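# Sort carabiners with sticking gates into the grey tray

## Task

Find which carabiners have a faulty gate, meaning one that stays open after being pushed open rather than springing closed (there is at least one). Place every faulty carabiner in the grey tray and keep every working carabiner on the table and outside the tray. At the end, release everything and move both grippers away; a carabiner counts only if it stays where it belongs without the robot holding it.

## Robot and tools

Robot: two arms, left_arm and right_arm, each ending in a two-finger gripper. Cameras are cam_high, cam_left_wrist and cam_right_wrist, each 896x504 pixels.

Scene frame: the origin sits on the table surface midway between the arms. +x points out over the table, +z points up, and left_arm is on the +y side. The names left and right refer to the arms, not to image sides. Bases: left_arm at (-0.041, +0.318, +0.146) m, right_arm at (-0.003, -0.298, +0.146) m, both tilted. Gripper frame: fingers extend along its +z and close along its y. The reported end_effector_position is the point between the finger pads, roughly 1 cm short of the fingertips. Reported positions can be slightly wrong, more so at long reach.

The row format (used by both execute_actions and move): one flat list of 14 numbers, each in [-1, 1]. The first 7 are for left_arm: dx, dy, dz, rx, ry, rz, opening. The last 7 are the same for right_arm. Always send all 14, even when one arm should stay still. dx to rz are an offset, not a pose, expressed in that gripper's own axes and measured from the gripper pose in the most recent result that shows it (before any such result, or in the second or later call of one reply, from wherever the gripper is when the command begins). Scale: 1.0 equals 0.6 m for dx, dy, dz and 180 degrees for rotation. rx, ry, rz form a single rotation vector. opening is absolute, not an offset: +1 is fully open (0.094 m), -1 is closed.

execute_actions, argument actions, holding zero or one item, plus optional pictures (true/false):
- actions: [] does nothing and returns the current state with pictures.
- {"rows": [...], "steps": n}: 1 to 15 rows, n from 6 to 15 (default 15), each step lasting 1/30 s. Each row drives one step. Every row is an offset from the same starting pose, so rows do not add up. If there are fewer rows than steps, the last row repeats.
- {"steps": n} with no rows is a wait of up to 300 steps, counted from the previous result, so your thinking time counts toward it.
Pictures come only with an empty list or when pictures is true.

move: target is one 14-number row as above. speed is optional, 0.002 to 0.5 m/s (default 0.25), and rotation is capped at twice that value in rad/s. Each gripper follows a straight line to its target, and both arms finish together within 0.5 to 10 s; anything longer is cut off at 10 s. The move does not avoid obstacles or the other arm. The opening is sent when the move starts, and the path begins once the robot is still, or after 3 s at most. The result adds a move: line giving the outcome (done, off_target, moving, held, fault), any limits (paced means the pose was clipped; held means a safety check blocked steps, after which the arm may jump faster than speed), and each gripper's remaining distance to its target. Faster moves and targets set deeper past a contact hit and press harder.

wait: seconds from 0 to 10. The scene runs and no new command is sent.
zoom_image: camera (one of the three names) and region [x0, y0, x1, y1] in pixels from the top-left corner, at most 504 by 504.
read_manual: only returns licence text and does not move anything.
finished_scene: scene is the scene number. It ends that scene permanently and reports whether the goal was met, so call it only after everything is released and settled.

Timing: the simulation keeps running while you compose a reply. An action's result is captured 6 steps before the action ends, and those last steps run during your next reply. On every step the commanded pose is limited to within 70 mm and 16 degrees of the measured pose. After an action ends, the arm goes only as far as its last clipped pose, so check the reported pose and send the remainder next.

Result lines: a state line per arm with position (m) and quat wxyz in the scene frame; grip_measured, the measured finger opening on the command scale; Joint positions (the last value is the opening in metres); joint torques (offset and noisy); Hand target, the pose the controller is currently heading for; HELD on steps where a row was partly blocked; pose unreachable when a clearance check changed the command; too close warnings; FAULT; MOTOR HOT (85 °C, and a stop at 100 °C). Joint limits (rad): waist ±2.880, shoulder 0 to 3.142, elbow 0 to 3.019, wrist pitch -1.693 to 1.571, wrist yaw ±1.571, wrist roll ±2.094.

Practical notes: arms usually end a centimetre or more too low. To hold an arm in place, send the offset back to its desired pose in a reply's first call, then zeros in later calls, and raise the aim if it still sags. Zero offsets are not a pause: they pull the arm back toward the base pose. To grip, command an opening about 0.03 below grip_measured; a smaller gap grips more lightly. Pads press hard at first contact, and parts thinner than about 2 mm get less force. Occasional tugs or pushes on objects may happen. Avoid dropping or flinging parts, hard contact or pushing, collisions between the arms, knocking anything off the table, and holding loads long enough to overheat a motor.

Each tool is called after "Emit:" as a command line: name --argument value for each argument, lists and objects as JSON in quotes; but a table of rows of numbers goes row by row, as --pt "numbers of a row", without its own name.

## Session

Emit:
execute_actions --actions '[]'

Scene clock: 0.00 s of 6000.00 s.
left_arm: end_effector_position=(+0.5690, +0.8493, +0.3571) grip_measured=+1.000 end_effector_quat_wxyz=(+0.131, -0.162, +0.896, +0.392) | right_arm: end_effector_position=(+0.3820, +0.6228, +0.3035) grip_measured=+1.000 end_effector_quat_wxyz=(+0.111, -0.034, +0.654, +0.748)
Joint positions: left_arm=[ 0.775  1.25   1.817 -0.813 -0.569  0.442  0.094] | right_arm=[ 1.045  2.94   2.669  0.07  -0.277  0.735  0.094]
Joint velocities: left_arm=[ 0.005 -0.024  0.002 -0.002 -0.007  0.051  0.   ] | right_arm=[ 0.005  0.005  0.002 -0.007 -0.022 -0.022  0.   ]
Joint torques (N m, as the arm reports them, + toward a larger angle): no reading
Motor temperatures (°C, as the motors report them): left_arm=[24 22 25 23 24 24] | right_arm=[24 21 22 22 23 22]
Hand target (left_arm): +0.574, +0.853, +0.369; +0.142, -0.165, +0.892, +0.397
Hand target (right_arm): +0.392, +0.619, +0.336; +0.125, -0.031, +0.637, +0.760

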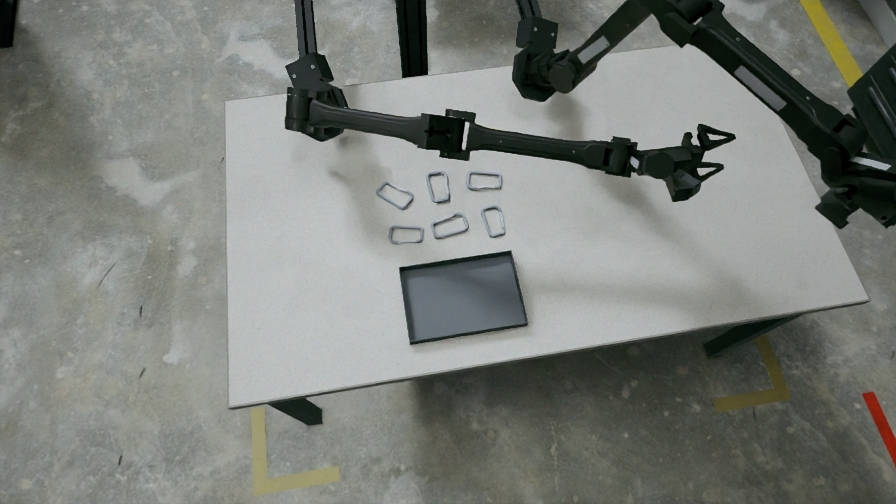

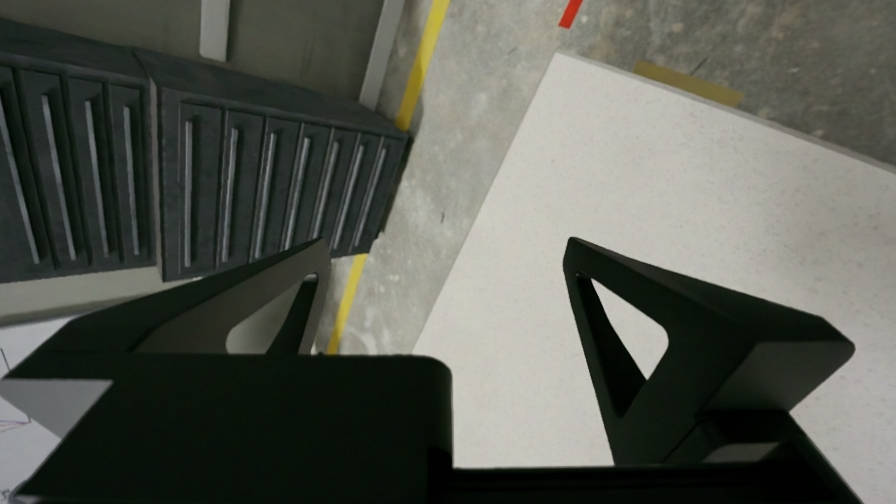

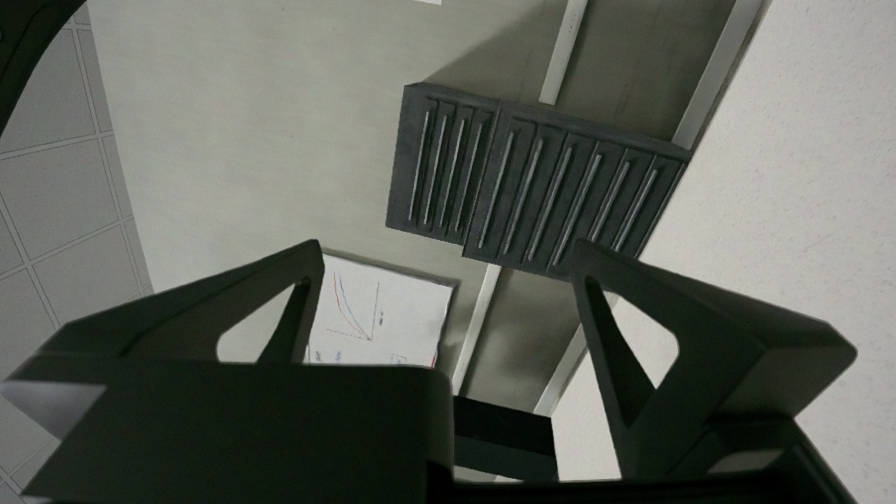

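Emit:
move --target '[0,0,-0.004,0,0,0,1,-0.031,0.06,-1.0,0.54,0.08,0.025,1]' --speed 0.4

Scene clock: 3.37 s of 6000.00 s.
left_arm: end_effector_position=(+0.5690, +0.8493, +0.3571) grip_measured=+1.000 end_effector_quat_wxyz=(+0.131, -0.162, +0.896, +0.392) | right_arm: end_effector_position=(+0.3315, +0.0331, +0.2512) grip_measured=+1.000 end_effector_quat_wxyz=(-0.006, -0.016, +1.000, +0.005)
Joint positions: left_arm=[ 0.775  1.25   1.817 -0.813 -0.569  0.442  0.094] | right_arm=[ 1.047  1.7    1.284 -1.322  0.634  1.202  0.094]
Joint velocities: left_arm=[ 0.005 -0.005 -0.012 -0.017 -0.037 -0.051  0.   ] | right_arm=[-0.005 -0.005 -0.002  0.002 -0.022  0.022  0.   ]
Joint torques (N m, as the arm reports them, + toward a larger angle): left_arm=[  0.25 -21.    11.79   1.45  -0.59  -0.06] | right_arm=[  7.84 -11.71   6.01  -0.32  -0.04   0.15]
Motor temperatures (°C, as the motors report them): left_arm=[24 23 26 24 24 24] | right_arm=[24 22 22 22 23 22]
Hand target (left_arm): +0.569, +0.848, +0.359; +0.131, -0.162, +0.896, +0.392
Hand target (right_arm): +0.335, +0.024, +0.255; -0.006, -0.007, +1.000, +0.001
Off the commanded pose (left_arm): 0.002 m, 0 deg.
Off the commanded pose (right_arm): 0.010 m, 2 deg.
Kept back: nothing.
move: done; limits=paced

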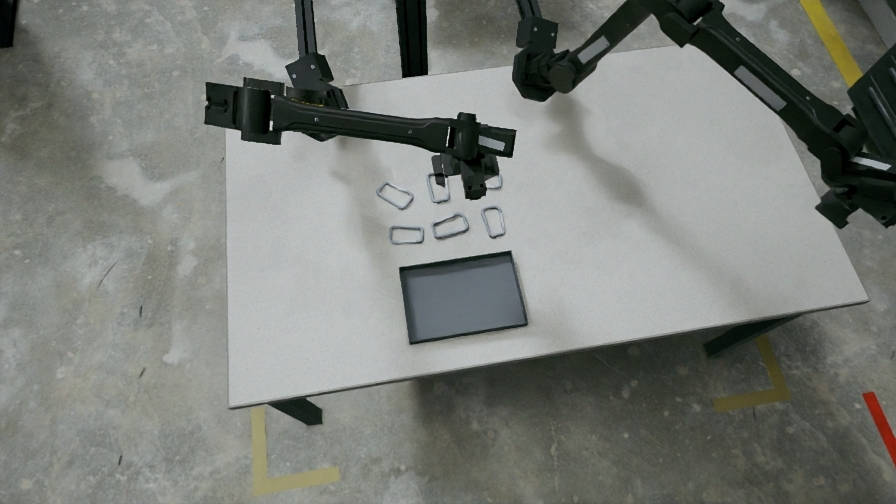

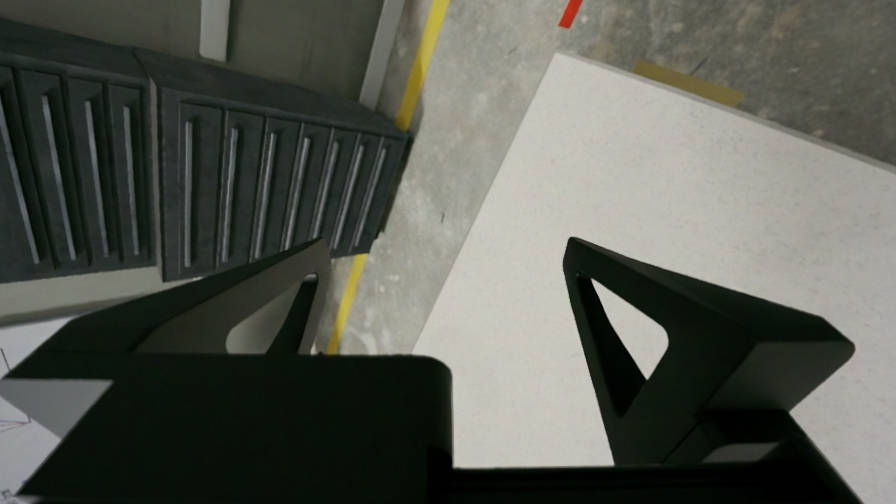

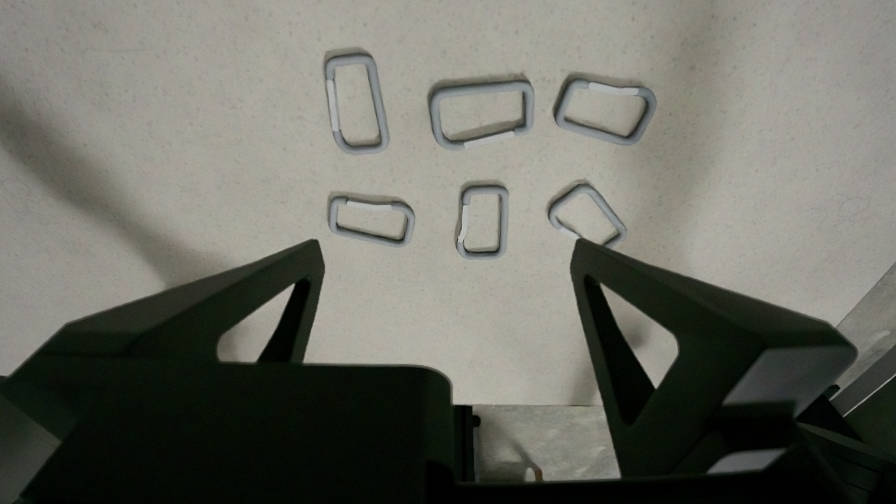

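Emit:
zoom_image --camera "cam_right_wrist" --region '[300, 30, 680, 270]'

Region (300, 30, 680, 270) of cam_right_wrist's 896x504 image, scaled by 1.326, with more detail than that image has; it fills the top 318 rows of this view, and the rest is white.

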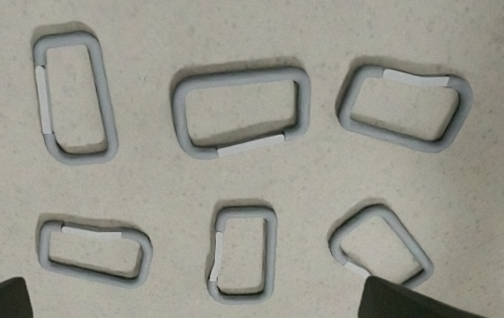

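Emit:
move --target '[0,0,-0.004,0,0,0,1,0.001,0.16,0.345,0.003,-0.004,-0.022,0.65]' --speed 0.35

Scene clock: 7.27 s of 6000.00 s.
left_arm: end_effector_position=(+0.5690, +0.8493, +0.3571) grip_measured=+1.000 end_effector_quat_wxyz=(+0.131, -0.162, +0.896, +0.392) | right_arm: end_effector_position=(+0.2994, +0.1137, +0.0310) grip_measured=+0.652 end_effector_quat_wxyz=(-0.020, -0.068, +0.997, -0.024)
Joint positions: left_arm=[ 0.775  1.25   1.817 -0.813 -0.569  0.442  0.094] | right_arm=[ 0.877  2.137  1.275 -0.83   0.662  0.935  0.078]
Joint velocities: left_arm=[ 0.005 -0.005  0.007  0.002  0.007 -0.066  0.   ] | right_arm=[-0.005 -0.005 -0.002 -0.002  0.022  0.007 -0.001]
Joint torques (N m, as the arm reports them, + toward a larger angle): left_arm=[  0.26 -21.03  11.79   1.43  -0.59  -0.07] | right_arm=[ 10.38 -15.81   7.22   1.1   -0.08  -0.09]
Motor temperatures (°C, as the motors report them): left_arm=[24 23 26 24 24 24] | right_arm=[24 22 23 22 23 22]
Hand target (left_arm): +0.569, +0.848, +0.359; +0.131, -0.162, +0.896, +0.392
Hand target (right_arm): +0.325, +0.129, +0.047; -0.001, -0.051, +0.999, +0.001
Off the commanded pose (left_arm): 0.002 m, 0 deg.
Off the commanded pose (right_arm): 0.034 m, 4 deg.
Kept back: nothing.
move: off_target (right_arm)

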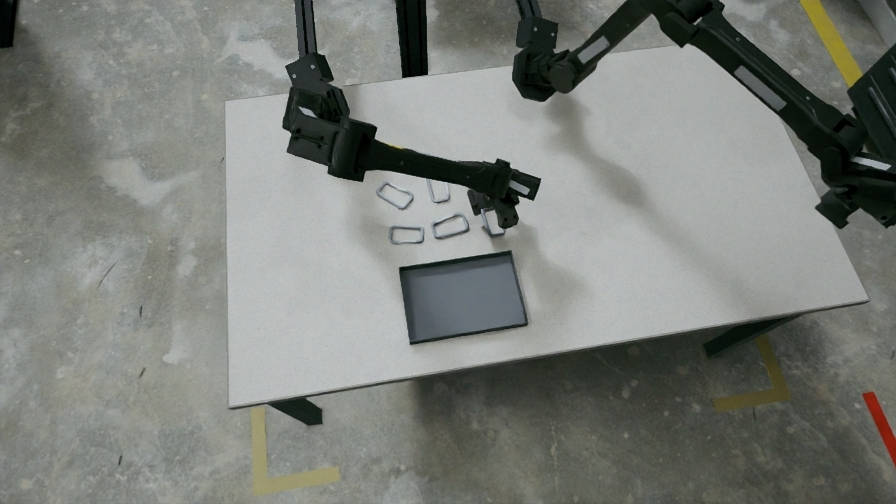

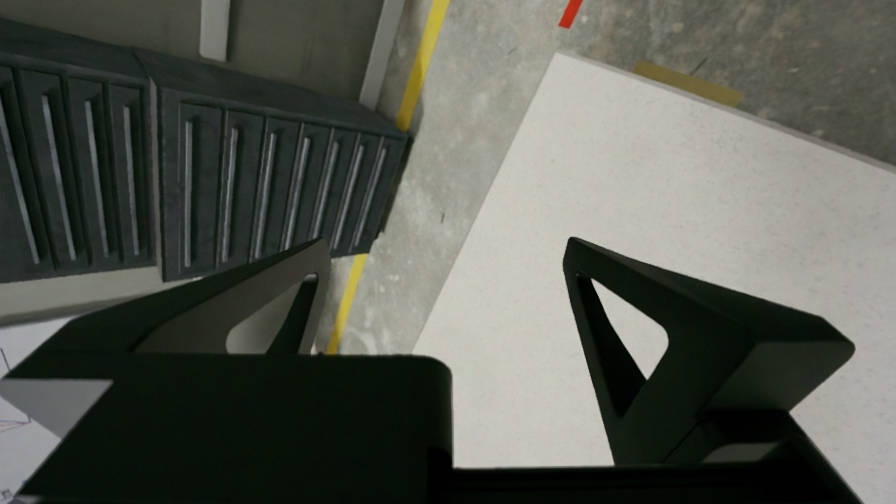

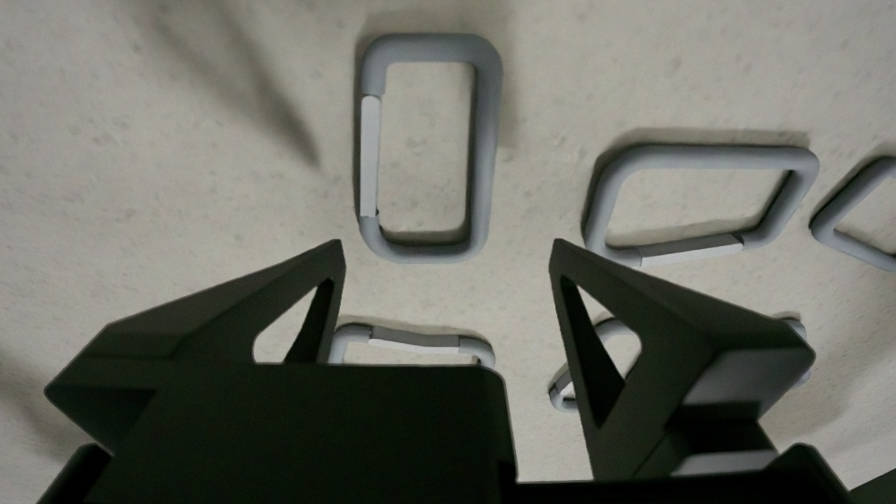

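Emit:
move --target '[0,0,-0.004,0,0,0,1,-0.075,0.025,-0.01,-0.015,-0.013,0.011,0.65]' --speed 0.2

Scene clock: 8.33 s of 6000.00 s.
left_arm: end_effector_position=(+0.5690, +0.8493, +0.3571) grip_measured=+1.000 end_effector_quat_wxyz=(+0.131, -0.162, +0.896, +0.392) | right_arm: end_effector_position=(+0.3239, +0.1216, +0.0312) grip_measured=+0.652 end_effector_quat_wxyz=(-0.012, -0.062, +0.998, -0.014)
Joint positions: left_arm=[ 0.775  1.25   1.817 -0.813 -0.569  0.442  0.094] | right_arm=[ 0.852  2.137  1.317 -0.819  0.665  0.896  0.078]
Joint velocities: left_arm=[-0.005 -0.024  0.007 -0.017  0.066 -0.007  0.   ] | right_arm=[-0.015  0.005  0.002  0.012  0.007  0.022 -0.001]
Joint torques (N m, as the arm reports them, + toward a larger angle): left_arm=[  0.24 -21.    11.79   1.44  -0.59  -0.06] | right_arm=[ 10.23 -14.4    7.17   1.13  -0.07  -0.09]
Motor temperatures (°C, as the motors report them): left_arm=[24 24 27 24 24 24] | right_arm=[24 22 23 22 23 22]
Hand target (left_arm): +0.569, +0.848, +0.359; +0.131, -0.162, +0.896, +0.392
Hand target (right_arm): +0.342, +0.134, +0.035; -0.000, -0.051, +0.999, +0.000
Off the commanded pose (left_arm): 0.002 m, 0 deg.
Off the commanded pose (right_arm): 0.023 m, 2 deg.
Kept back: nothing.
move: off_target (right_arm)

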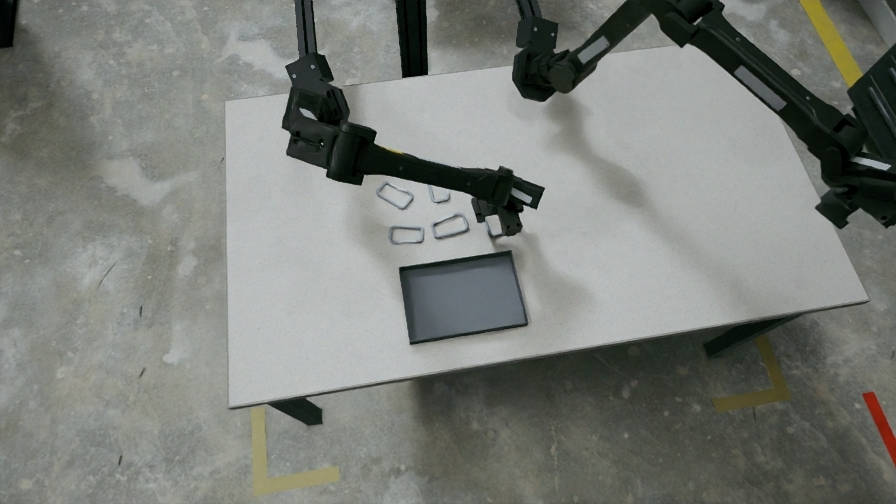

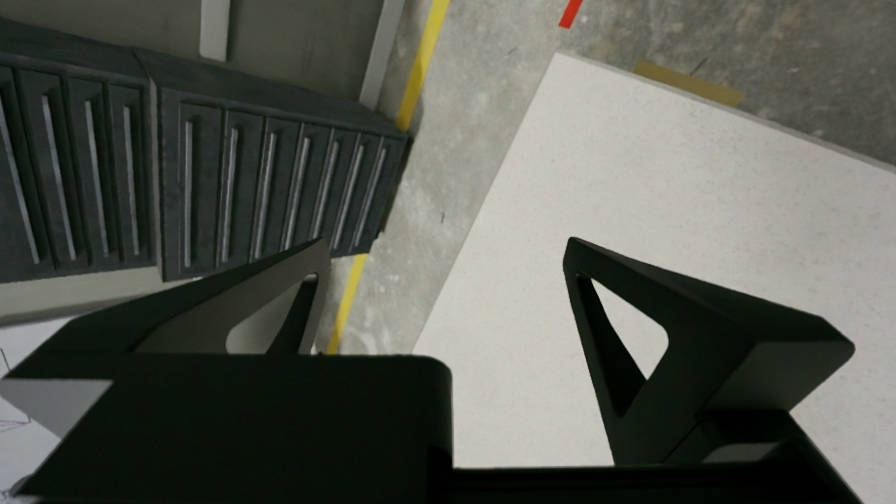

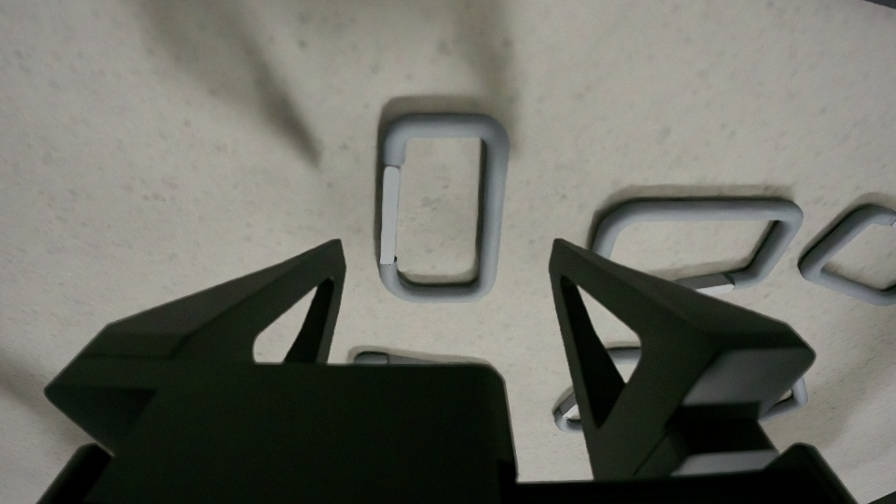

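Emit:
move --target '[0,0,-0.004,0,0,0,1,-0.025,0.01,0.047,-0.006,-0.006,0.005,0.65]' --speed 0.08

Scene clock: 9.43 s of 6000.00 s.
left_arm: end_effector_position=(+0.5690, +0.8493, +0.3571) grip_measured=+1.000 end_effector_quat_wxyz=(+0.131, -0.162, +0.896, +0.392) | right_arm: end_effector_position=(+0.3307, +0.1225, +0.0055) grip_measured=+0.652 end_effector_quat_wxyz=(-0.010, -0.057, +0.998, -0.009)
Joint positions: left_arm=[ 0.775  1.25   1.817 -0.813 -0.569  0.442  0.094] | right_arm=[ 0.815  2.169  1.317 -0.746  0.665  0.852  0.078]
Joint velocities: left_arm=[-0.005  0.015  0.002  0.012  0.022 -0.037  0.   ] | right_arm=[-0.015  0.015  0.007 -0.002  0.022 -0.066  0.001]
Joint torques (N m, as the arm reports them, + toward a larger angle): left_arm=[  0.25 -21.05  11.79   1.43  -0.59  -0.06] | right_arm=[ 10.92 -14.03   5.38   1.32  -0.06  -0.08]
Motor temperatures (°C, as the motors report them): left_arm=[24 24 27 24 24 24] | right_arm=[24 22 23 22 23 22]
Hand target (left_arm): +0.569, +0.848, +0.359; +0.131, -0.162, +0.896, +0.392
Hand target (right_arm): +0.337, +0.128, +0.003; -0.003, -0.055, +0.998, -0.004
Off the commanded pose (left_arm): 0.002 m, 0 deg.
Off the commanded pose (right_arm): 0.010 m, 1 deg.
Kept back: nothing.
move: done

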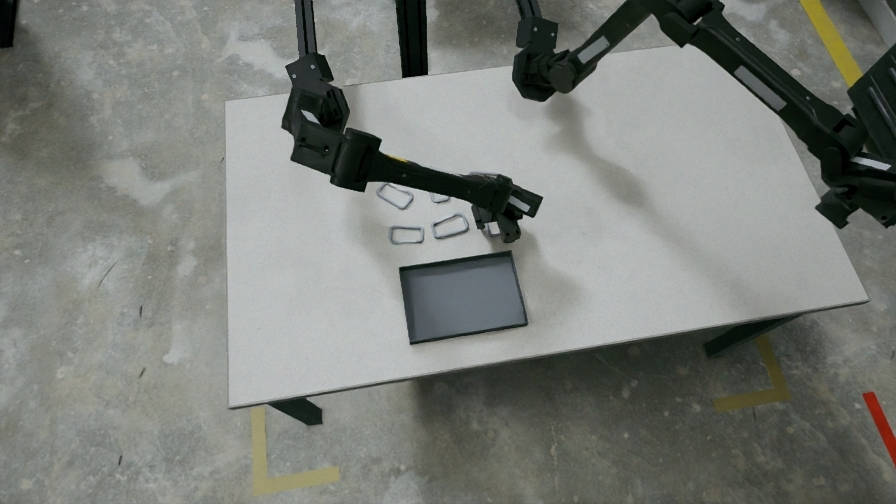

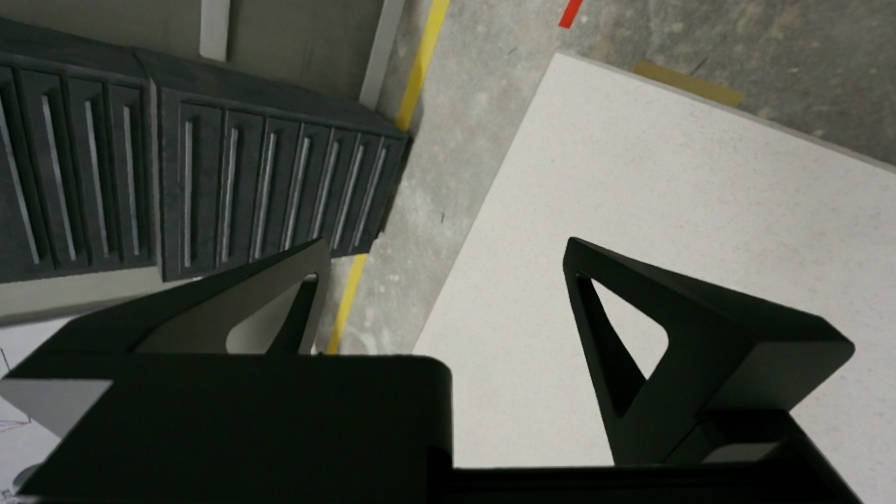

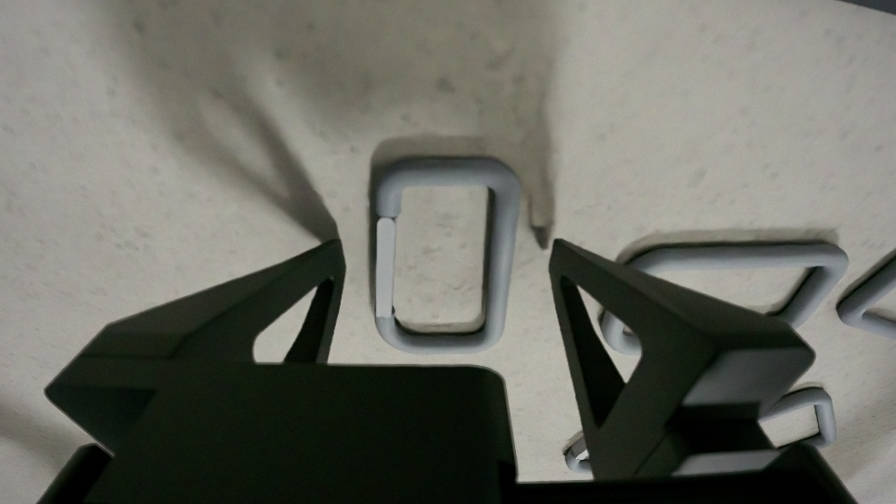

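Emit:
move --target '[0,0,-0.004,0,0,0,1,0,0,0,0,0,0,-0.42]'

Emit:
move --target '[0,0,0,0,0,0,1,0,0,0,0,0,0,0.6]'

Scene clock: 10.93 s of 6000.00 s.
left_arm: end_effector_position=(+0.5690, +0.8493, +0.3571) grip_measured=+1.000 end_effector_quat_wxyz=(+0.131, -0.162, +0.896, +0.392) | right_arm: end_effector_position=(+0.3306, +0.1226, +0.0055) grip_measured=-0.235 end_effector_quat_wxyz=(-0.010, -0.057, +0.998, -0.009)
Joint positions: left_arm=[ 0.775  1.25   1.817 -0.813 -0.569  0.442  0.094] | right_arm=[ 0.815  2.169  1.317 -0.746  0.664  0.851  0.036]
Joint velocities: left_arm=[-0.005  0.015  0.002 -0.007  0.037 -0.037  0.   ] | right_arm=[ 0.005 -0.024  0.012  0.002  0.051  0.007 -0.   ]
Joint torques (N m, as the arm reports them, + toward a larger angle): left_arm=[  0.21 -21.03  11.79   1.43  -0.59  -0.07] | right_arm=[ 11.15 -14.98   4.6    0.44  -0.19   0.05]
Motor temperatures (°C, as the motors report them): left_arm=[24 24 27 24 24 24] | right_arm=[24 22 23 22 23 22]
Hand target (left_arm): +0.569, +0.848, +0.359; +0.131, -0.162, +0.896, +0.392
Hand target (right_arm): +0.331, +0.123, +0.005; -0.010, -0.057, +0.998, -0.009
Off the commanded pose (left_arm): 0.002 m, 0 deg.
Off the commanded pose (right_arm): 0.000 m, 0 deg.
Kept back: nothing.
move: done

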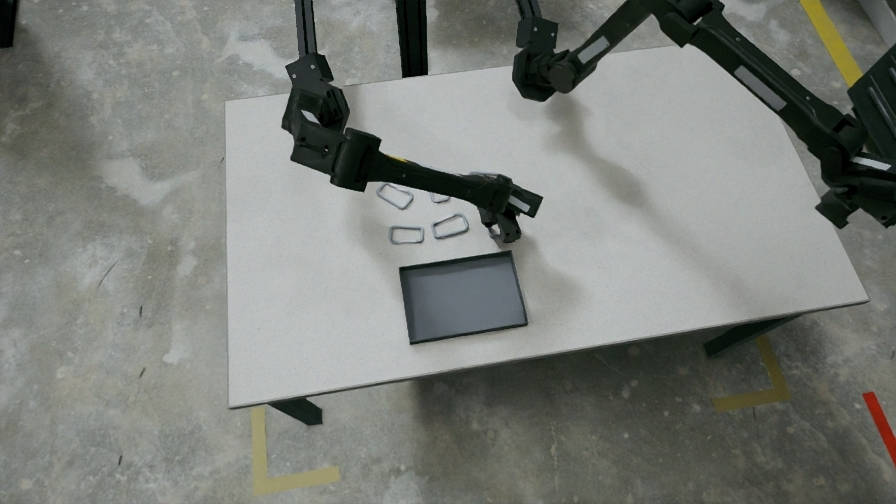

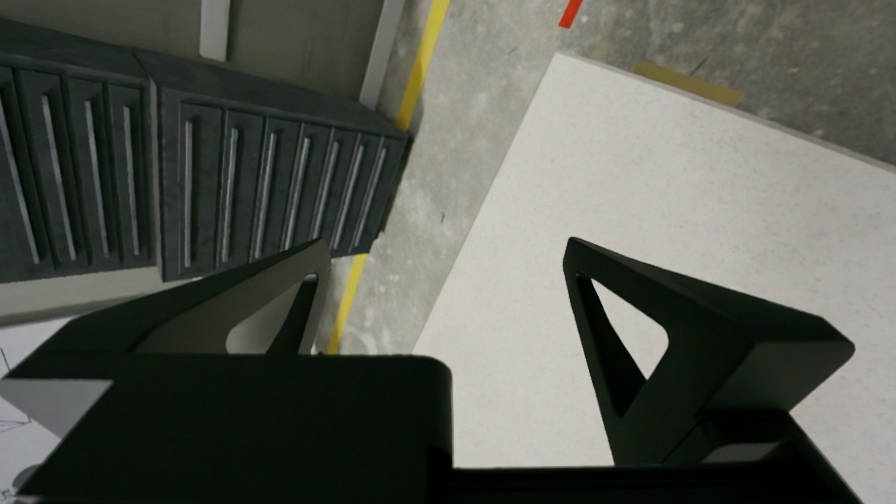

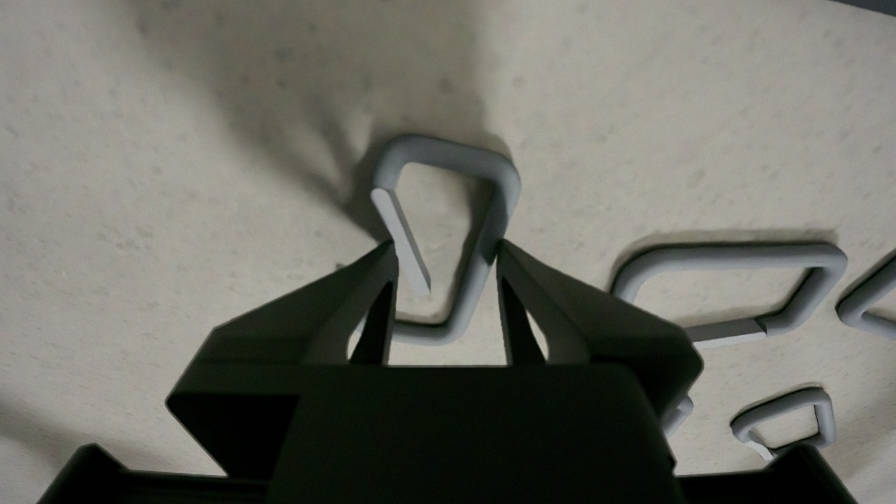

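Scene clock: 11.43 s of 6000.00 s.
left_arm: end_effector_position=(+0.5690, +0.8493, +0.3571) grip_measured=+1.000 end_effector_quat_wxyz=(+0.131, -0.162, +0.896, +0.392) | right_arm: end_effector_position=(+0.3307, +0.1225, +0.0055) grip_measured=+0.598 end_effector_quat_wxyz=(-0.010, -0.057, +0.998, -0.009)
Joint positions: left_arm=[ 0.775  1.25   1.817 -0.813 -0.569  0.442  0.094] | right_arm=[ 0.815  2.169  1.317 -0.746  0.665  0.851  0.075]
Joint velocities: left_arm=[-0.005 -0.005 -0.007  0.007 -0.037 -0.051  0.   ] | right_arm=[-0.015 -0.005  0.012  0.002 -0.007  0.037  0.   ]
Joint torques (N m, as the arm reports them, + toward a larger angle): left_arm=[  0.47 -20.73  11.95   1.56  -0.44  -0.06] | right_arm=[ 11.34 -14.78   4.56   0.36  -0.19   0.02]
Motor temperatures (°C, as the motors report them): left_arm=[24 24 27 24 24 24] | right_arm=[24 22 23 22 23 22]
Hand target (left_arm): +0.569, +0.849, +0.357; +0.131, -0.162, +0.896, +0.392
Hand target (right_arm): +0.331, +0.123, +0.005; -0.010, -0.057, +0.998, -0.009
Off the commanded pose (left_arm): 0.000 m, 0 deg.
Off the commanded pose (right_arm): 0.000 m, 0 deg.
Kept back: nothing.
move: done

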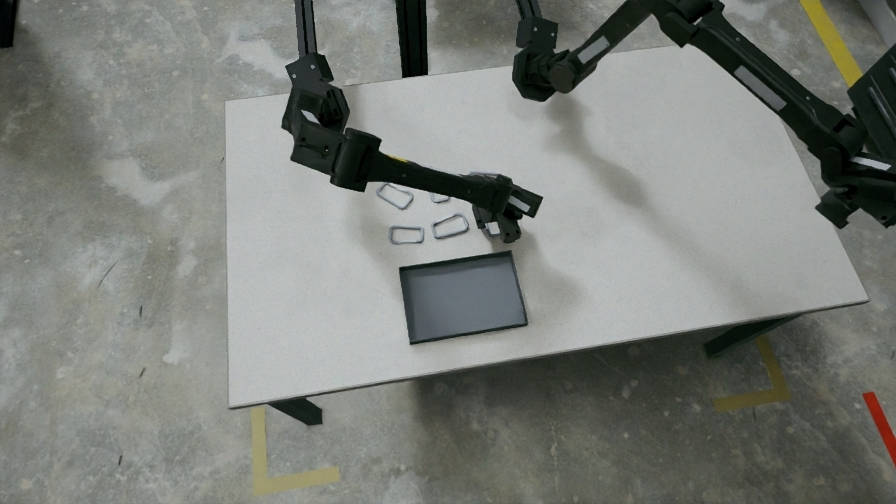

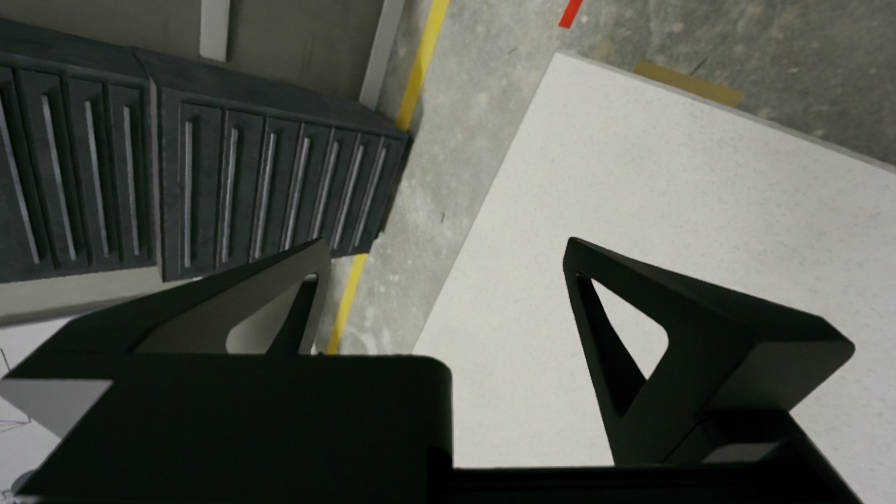

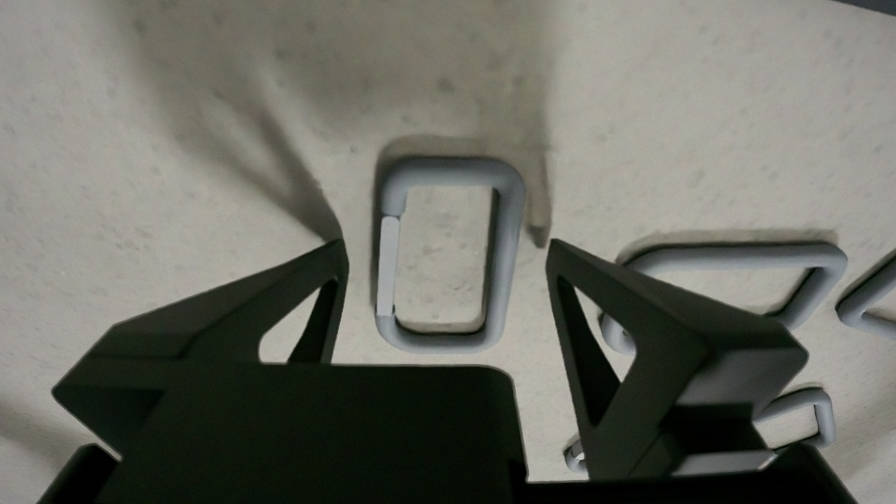

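Emit:
move --target '[0,0,-0.004,0,0,0,1,0,0,-0.075,-0.005,-0.006,0.004,0.65]' --speed 0.25

Emit:
move --target '[0,0,0,0,0,0,1,0.25,-0.193,-0.005,0,0,0,0.65]' --speed 0.35

Scene clock: 12.53 s of 6000.00 s.
left_arm: end_effector_position=(+0.5690, +0.8493, +0.3571) grip_measured=+1.000 end_effector_quat_wxyz=(+0.131, -0.162, +0.896, +0.392) | right_arm: end_effector_position=(+0.3338, +0.1232, +0.0370) grip_measured=+0.647 end_effector_quat_wxyz=(-0.004, -0.050, +0.999, -0.003)
Joint positions: left_arm=[ 0.775  1.25   1.817 -0.813 -0.569  0.442  0.094] | right_arm=[ 0.848  2.119  1.317 -0.801  0.665  0.896  0.077]
Joint velocities: left_arm=[-0.015 -0.005 -0.012 -0.007  0.051  0.066  0.   ] | right_arm=[-0.015  0.005 -0.002 -0.002  0.007  0.022  0.   ]
Joint torques (N m, as the arm reports them, + toward a larger angle): left_arm=[  0.26 -20.98  11.79   1.44  -0.6   -0.06] | right_arm=[ 12.38 -15.85   4.45  -0.33  -0.02   0.13]
Motor temperatures (°C, as the motors report them): left_arm=[24 24 27 24 24 24] | right_arm=[24 22 23 22 23 22]
Hand target (left_arm): +0.569, +0.848, +0.359; +0.131, -0.162, +0.896, +0.392
Hand target (right_arm): +0.332, +0.123, +0.050; -0.000, -0.051, +0.999, -0.001
Off the commanded pose (left_arm): 0.002 m, 0 deg.
Off the commanded pose (right_arm): 0.014 m, 0 deg.
Kept back: nothing.
move: off_target (right_arm)

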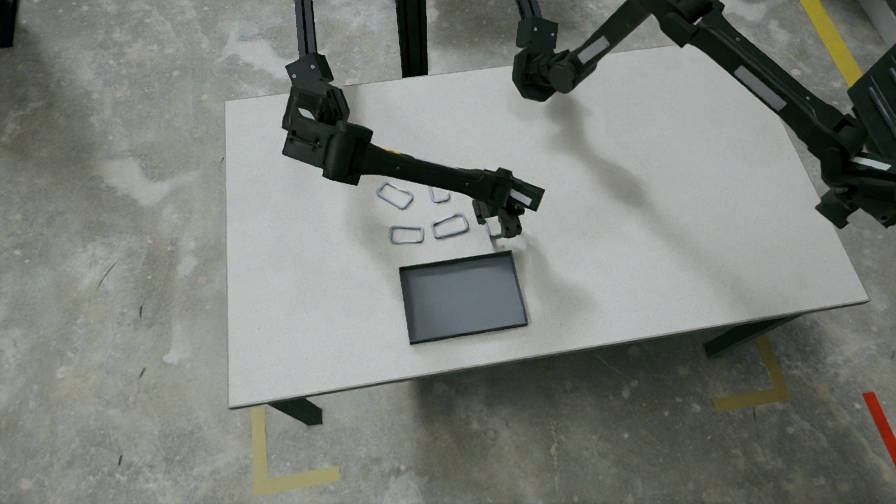

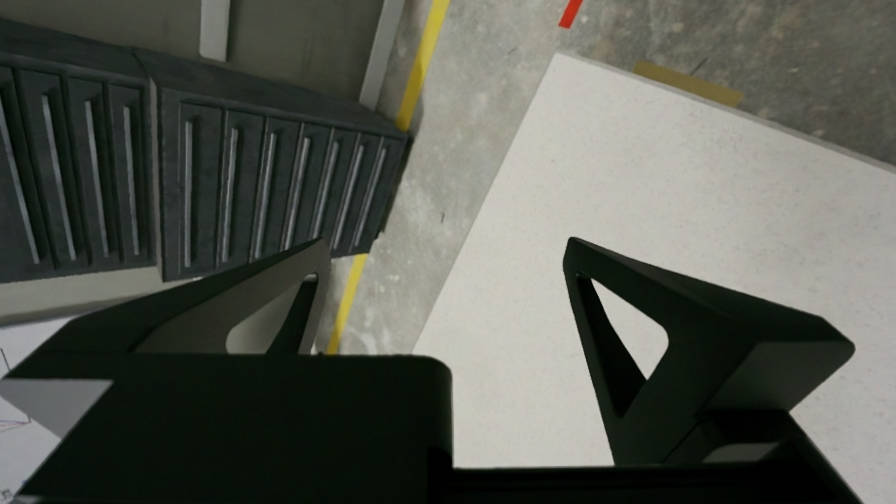

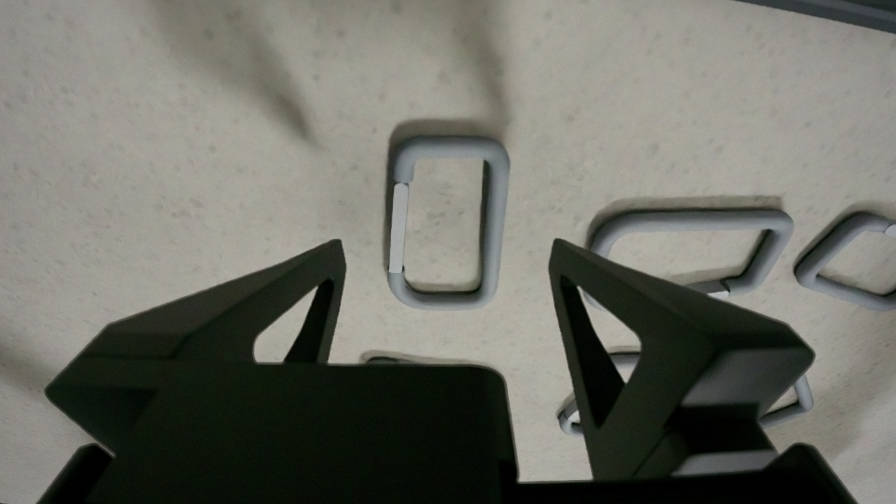

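Scene clock: 13.63 s of 6000.00 s.
left_arm: end_effector_position=(+0.5690, +0.8493, +0.3571) grip_measured=+1.000 end_effector_quat_wxyz=(+0.131, -0.162, +0.896, +0.392) | right_arm: end_effector_position=(+0.1891, -0.0154, +0.0338) grip_measured=+0.648 end_effector_quat_wxyz=(-0.014, -0.067, +0.997, -0.022)
Joint positions: left_arm=[ 0.775  1.25   1.817 -0.813 -0.569  0.442  0.094] | right_arm=[ 0.944  1.908  0.751 -0.573  0.66   1.016  0.077]
Joint velocities: left_arm=[-0.005 -0.015 -0.017 -0.022 -0.051 -0.037  0.   ] | right_arm=[-0.005 -0.015  0.002 -0.017 -0.037 -0.007  0.   ]
Joint torques (N m, as the arm reports them, + toward a larger angle): left_arm=[  0.47 -20.72  11.95   1.55  -0.44  -0.06] | right_arm=[  8.34 -10.82   3.76   1.2   -0.22   0.1 ]
Motor temperatures (°C, as the motors report them): left_arm=[24 24 27 24 24 24] | right_arm=[25 22 23 22 23 22]
Hand target (left_arm): +0.569, +0.849, +0.357; +0.131, -0.162, +0.896, +0.392
Hand target (right_arm): +0.195, -0.006, +0.042; -0.004, -0.050, +0.999, -0.004
Off the commanded pose (left_arm): 0.000 m, 0 deg.
Off the commanded pose (right_arm): 0.014 m, 3 deg.
Kept back: nothing.
move: off_target (right_arm)

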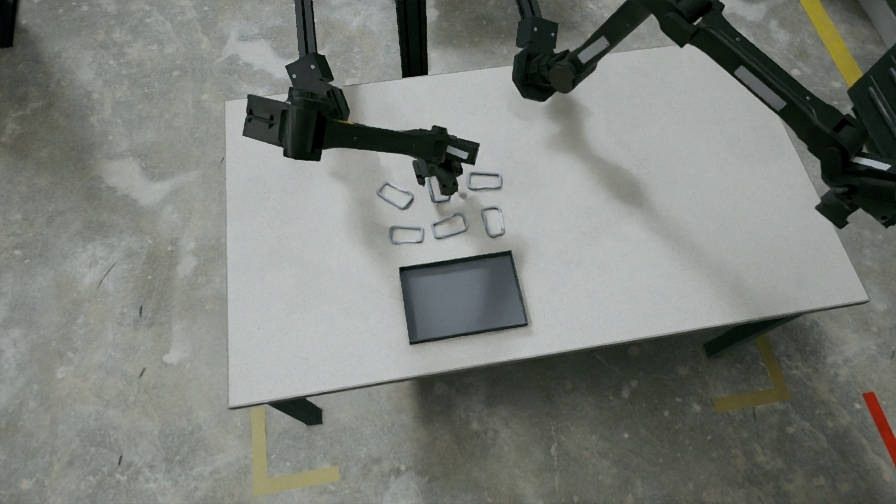

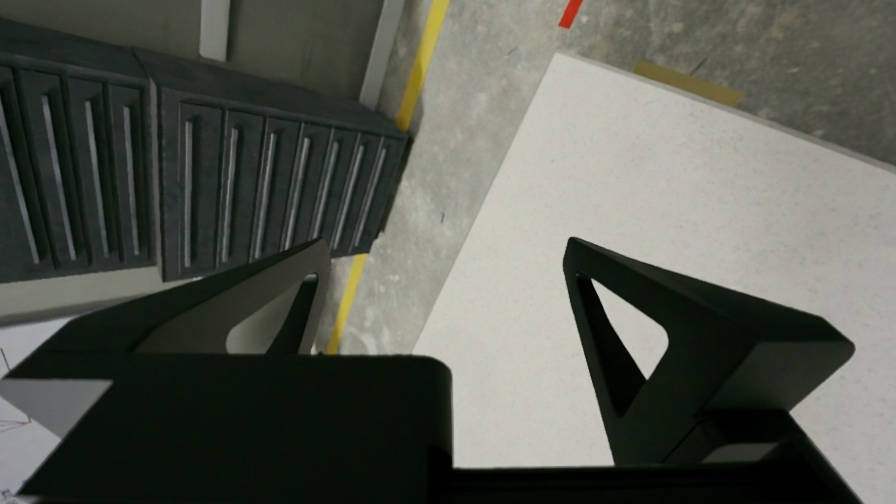

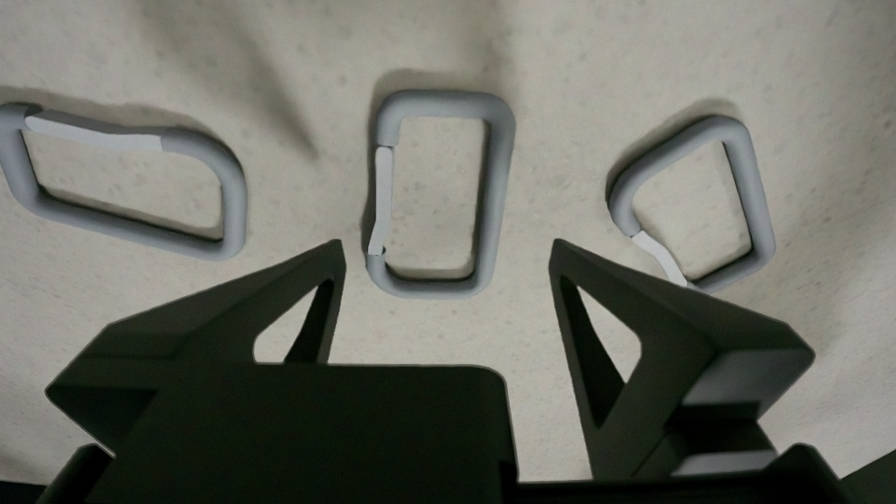

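Emit:
move --target '[0,0,-0.004,0,0,0,1,-0.022,0.012,0.052,-0.01,-0.007,0.008,0.65]' --speed 0.08

Scene clock: 14.67 s of 6000.00 s.
left_arm: end_effector_position=(+0.5690, +0.8493, +0.3571) grip_measured=+1.000 end_effector_quat_wxyz=(+0.131, -0.162, +0.896, +0.392) | right_arm: end_effector_position=(+0.2009, -0.0066, +0.0070) grip_measured=+0.648 end_effector_quat_wxyz=(-0.006, -0.050, +0.999, -0.005)
Joint positions: left_arm=[ 0.775  1.25   1.817 -0.813 -0.569  0.442  0.094] | right_arm=[ 0.883  1.956  0.751 -0.43   0.663  0.943  0.077]
Joint velocities: left_arm=[-0.005 -0.005 -0.007 -0.007  0.007  0.037  0.   ] | right_arm=[-0.005  0.005 -0.002 -0.012  0.051 -0.095 -0.   ]
Joint torques (N m, as the arm reports them, + toward a larger angle): left_arm=[  0.25 -21.    11.79   1.44  -0.59  -0.06] | right_arm=[ 7.48 -8.9   2.77  1.28 -0.05 -0.08]
Motor temperatures (°C, as the motors report them): left_arm=[24 24 27 24 24 24] | right_arm=[24 22 23 22 23 22]
Hand target (left_arm): +0.569, +0.848, +0.359; +0.131, -0.162, +0.896, +0.392
Hand target (right_arm): +0.200, -0.008, +0.003; -0.004, -0.054, +0.999, -0.005
Off the commanded pose (left_arm): 0.002 m, 0 deg.
Off the commanded pose (right_arm): 0.005 m, 1 deg.
Kept back: nothing.
move: done

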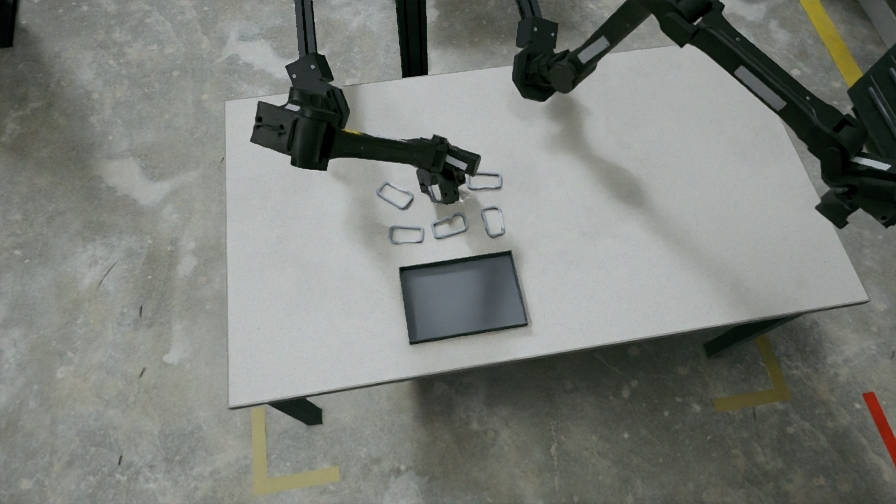

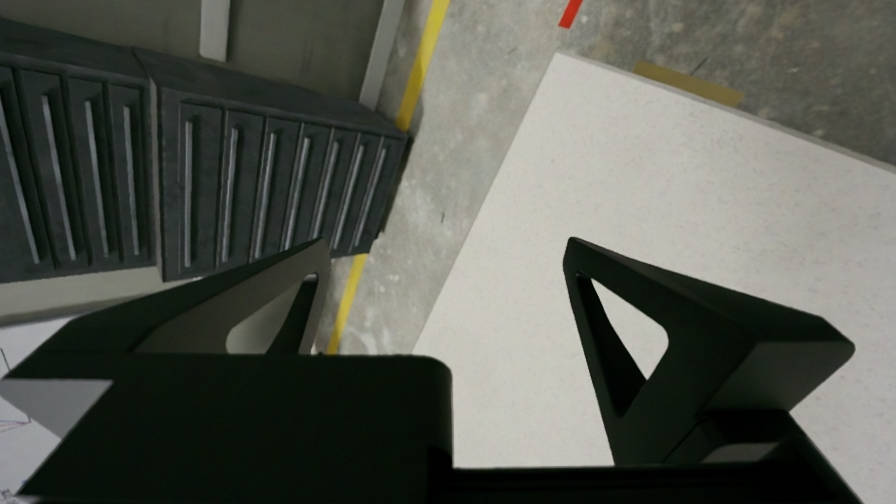

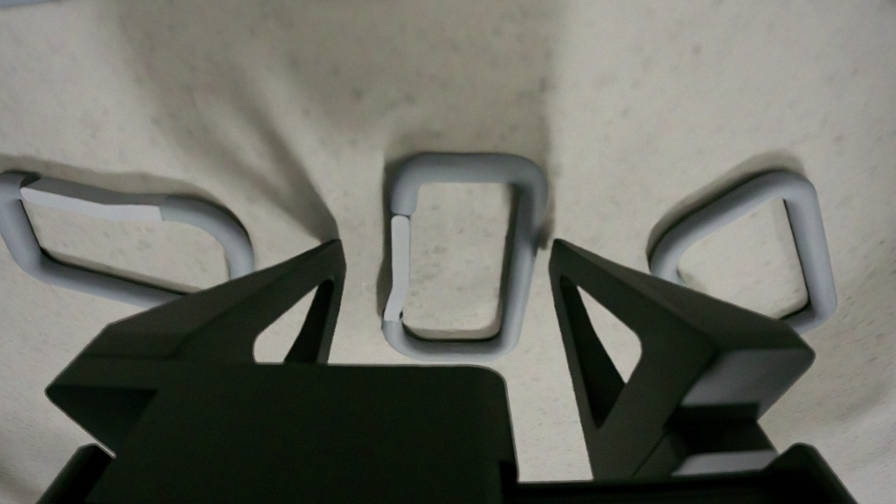

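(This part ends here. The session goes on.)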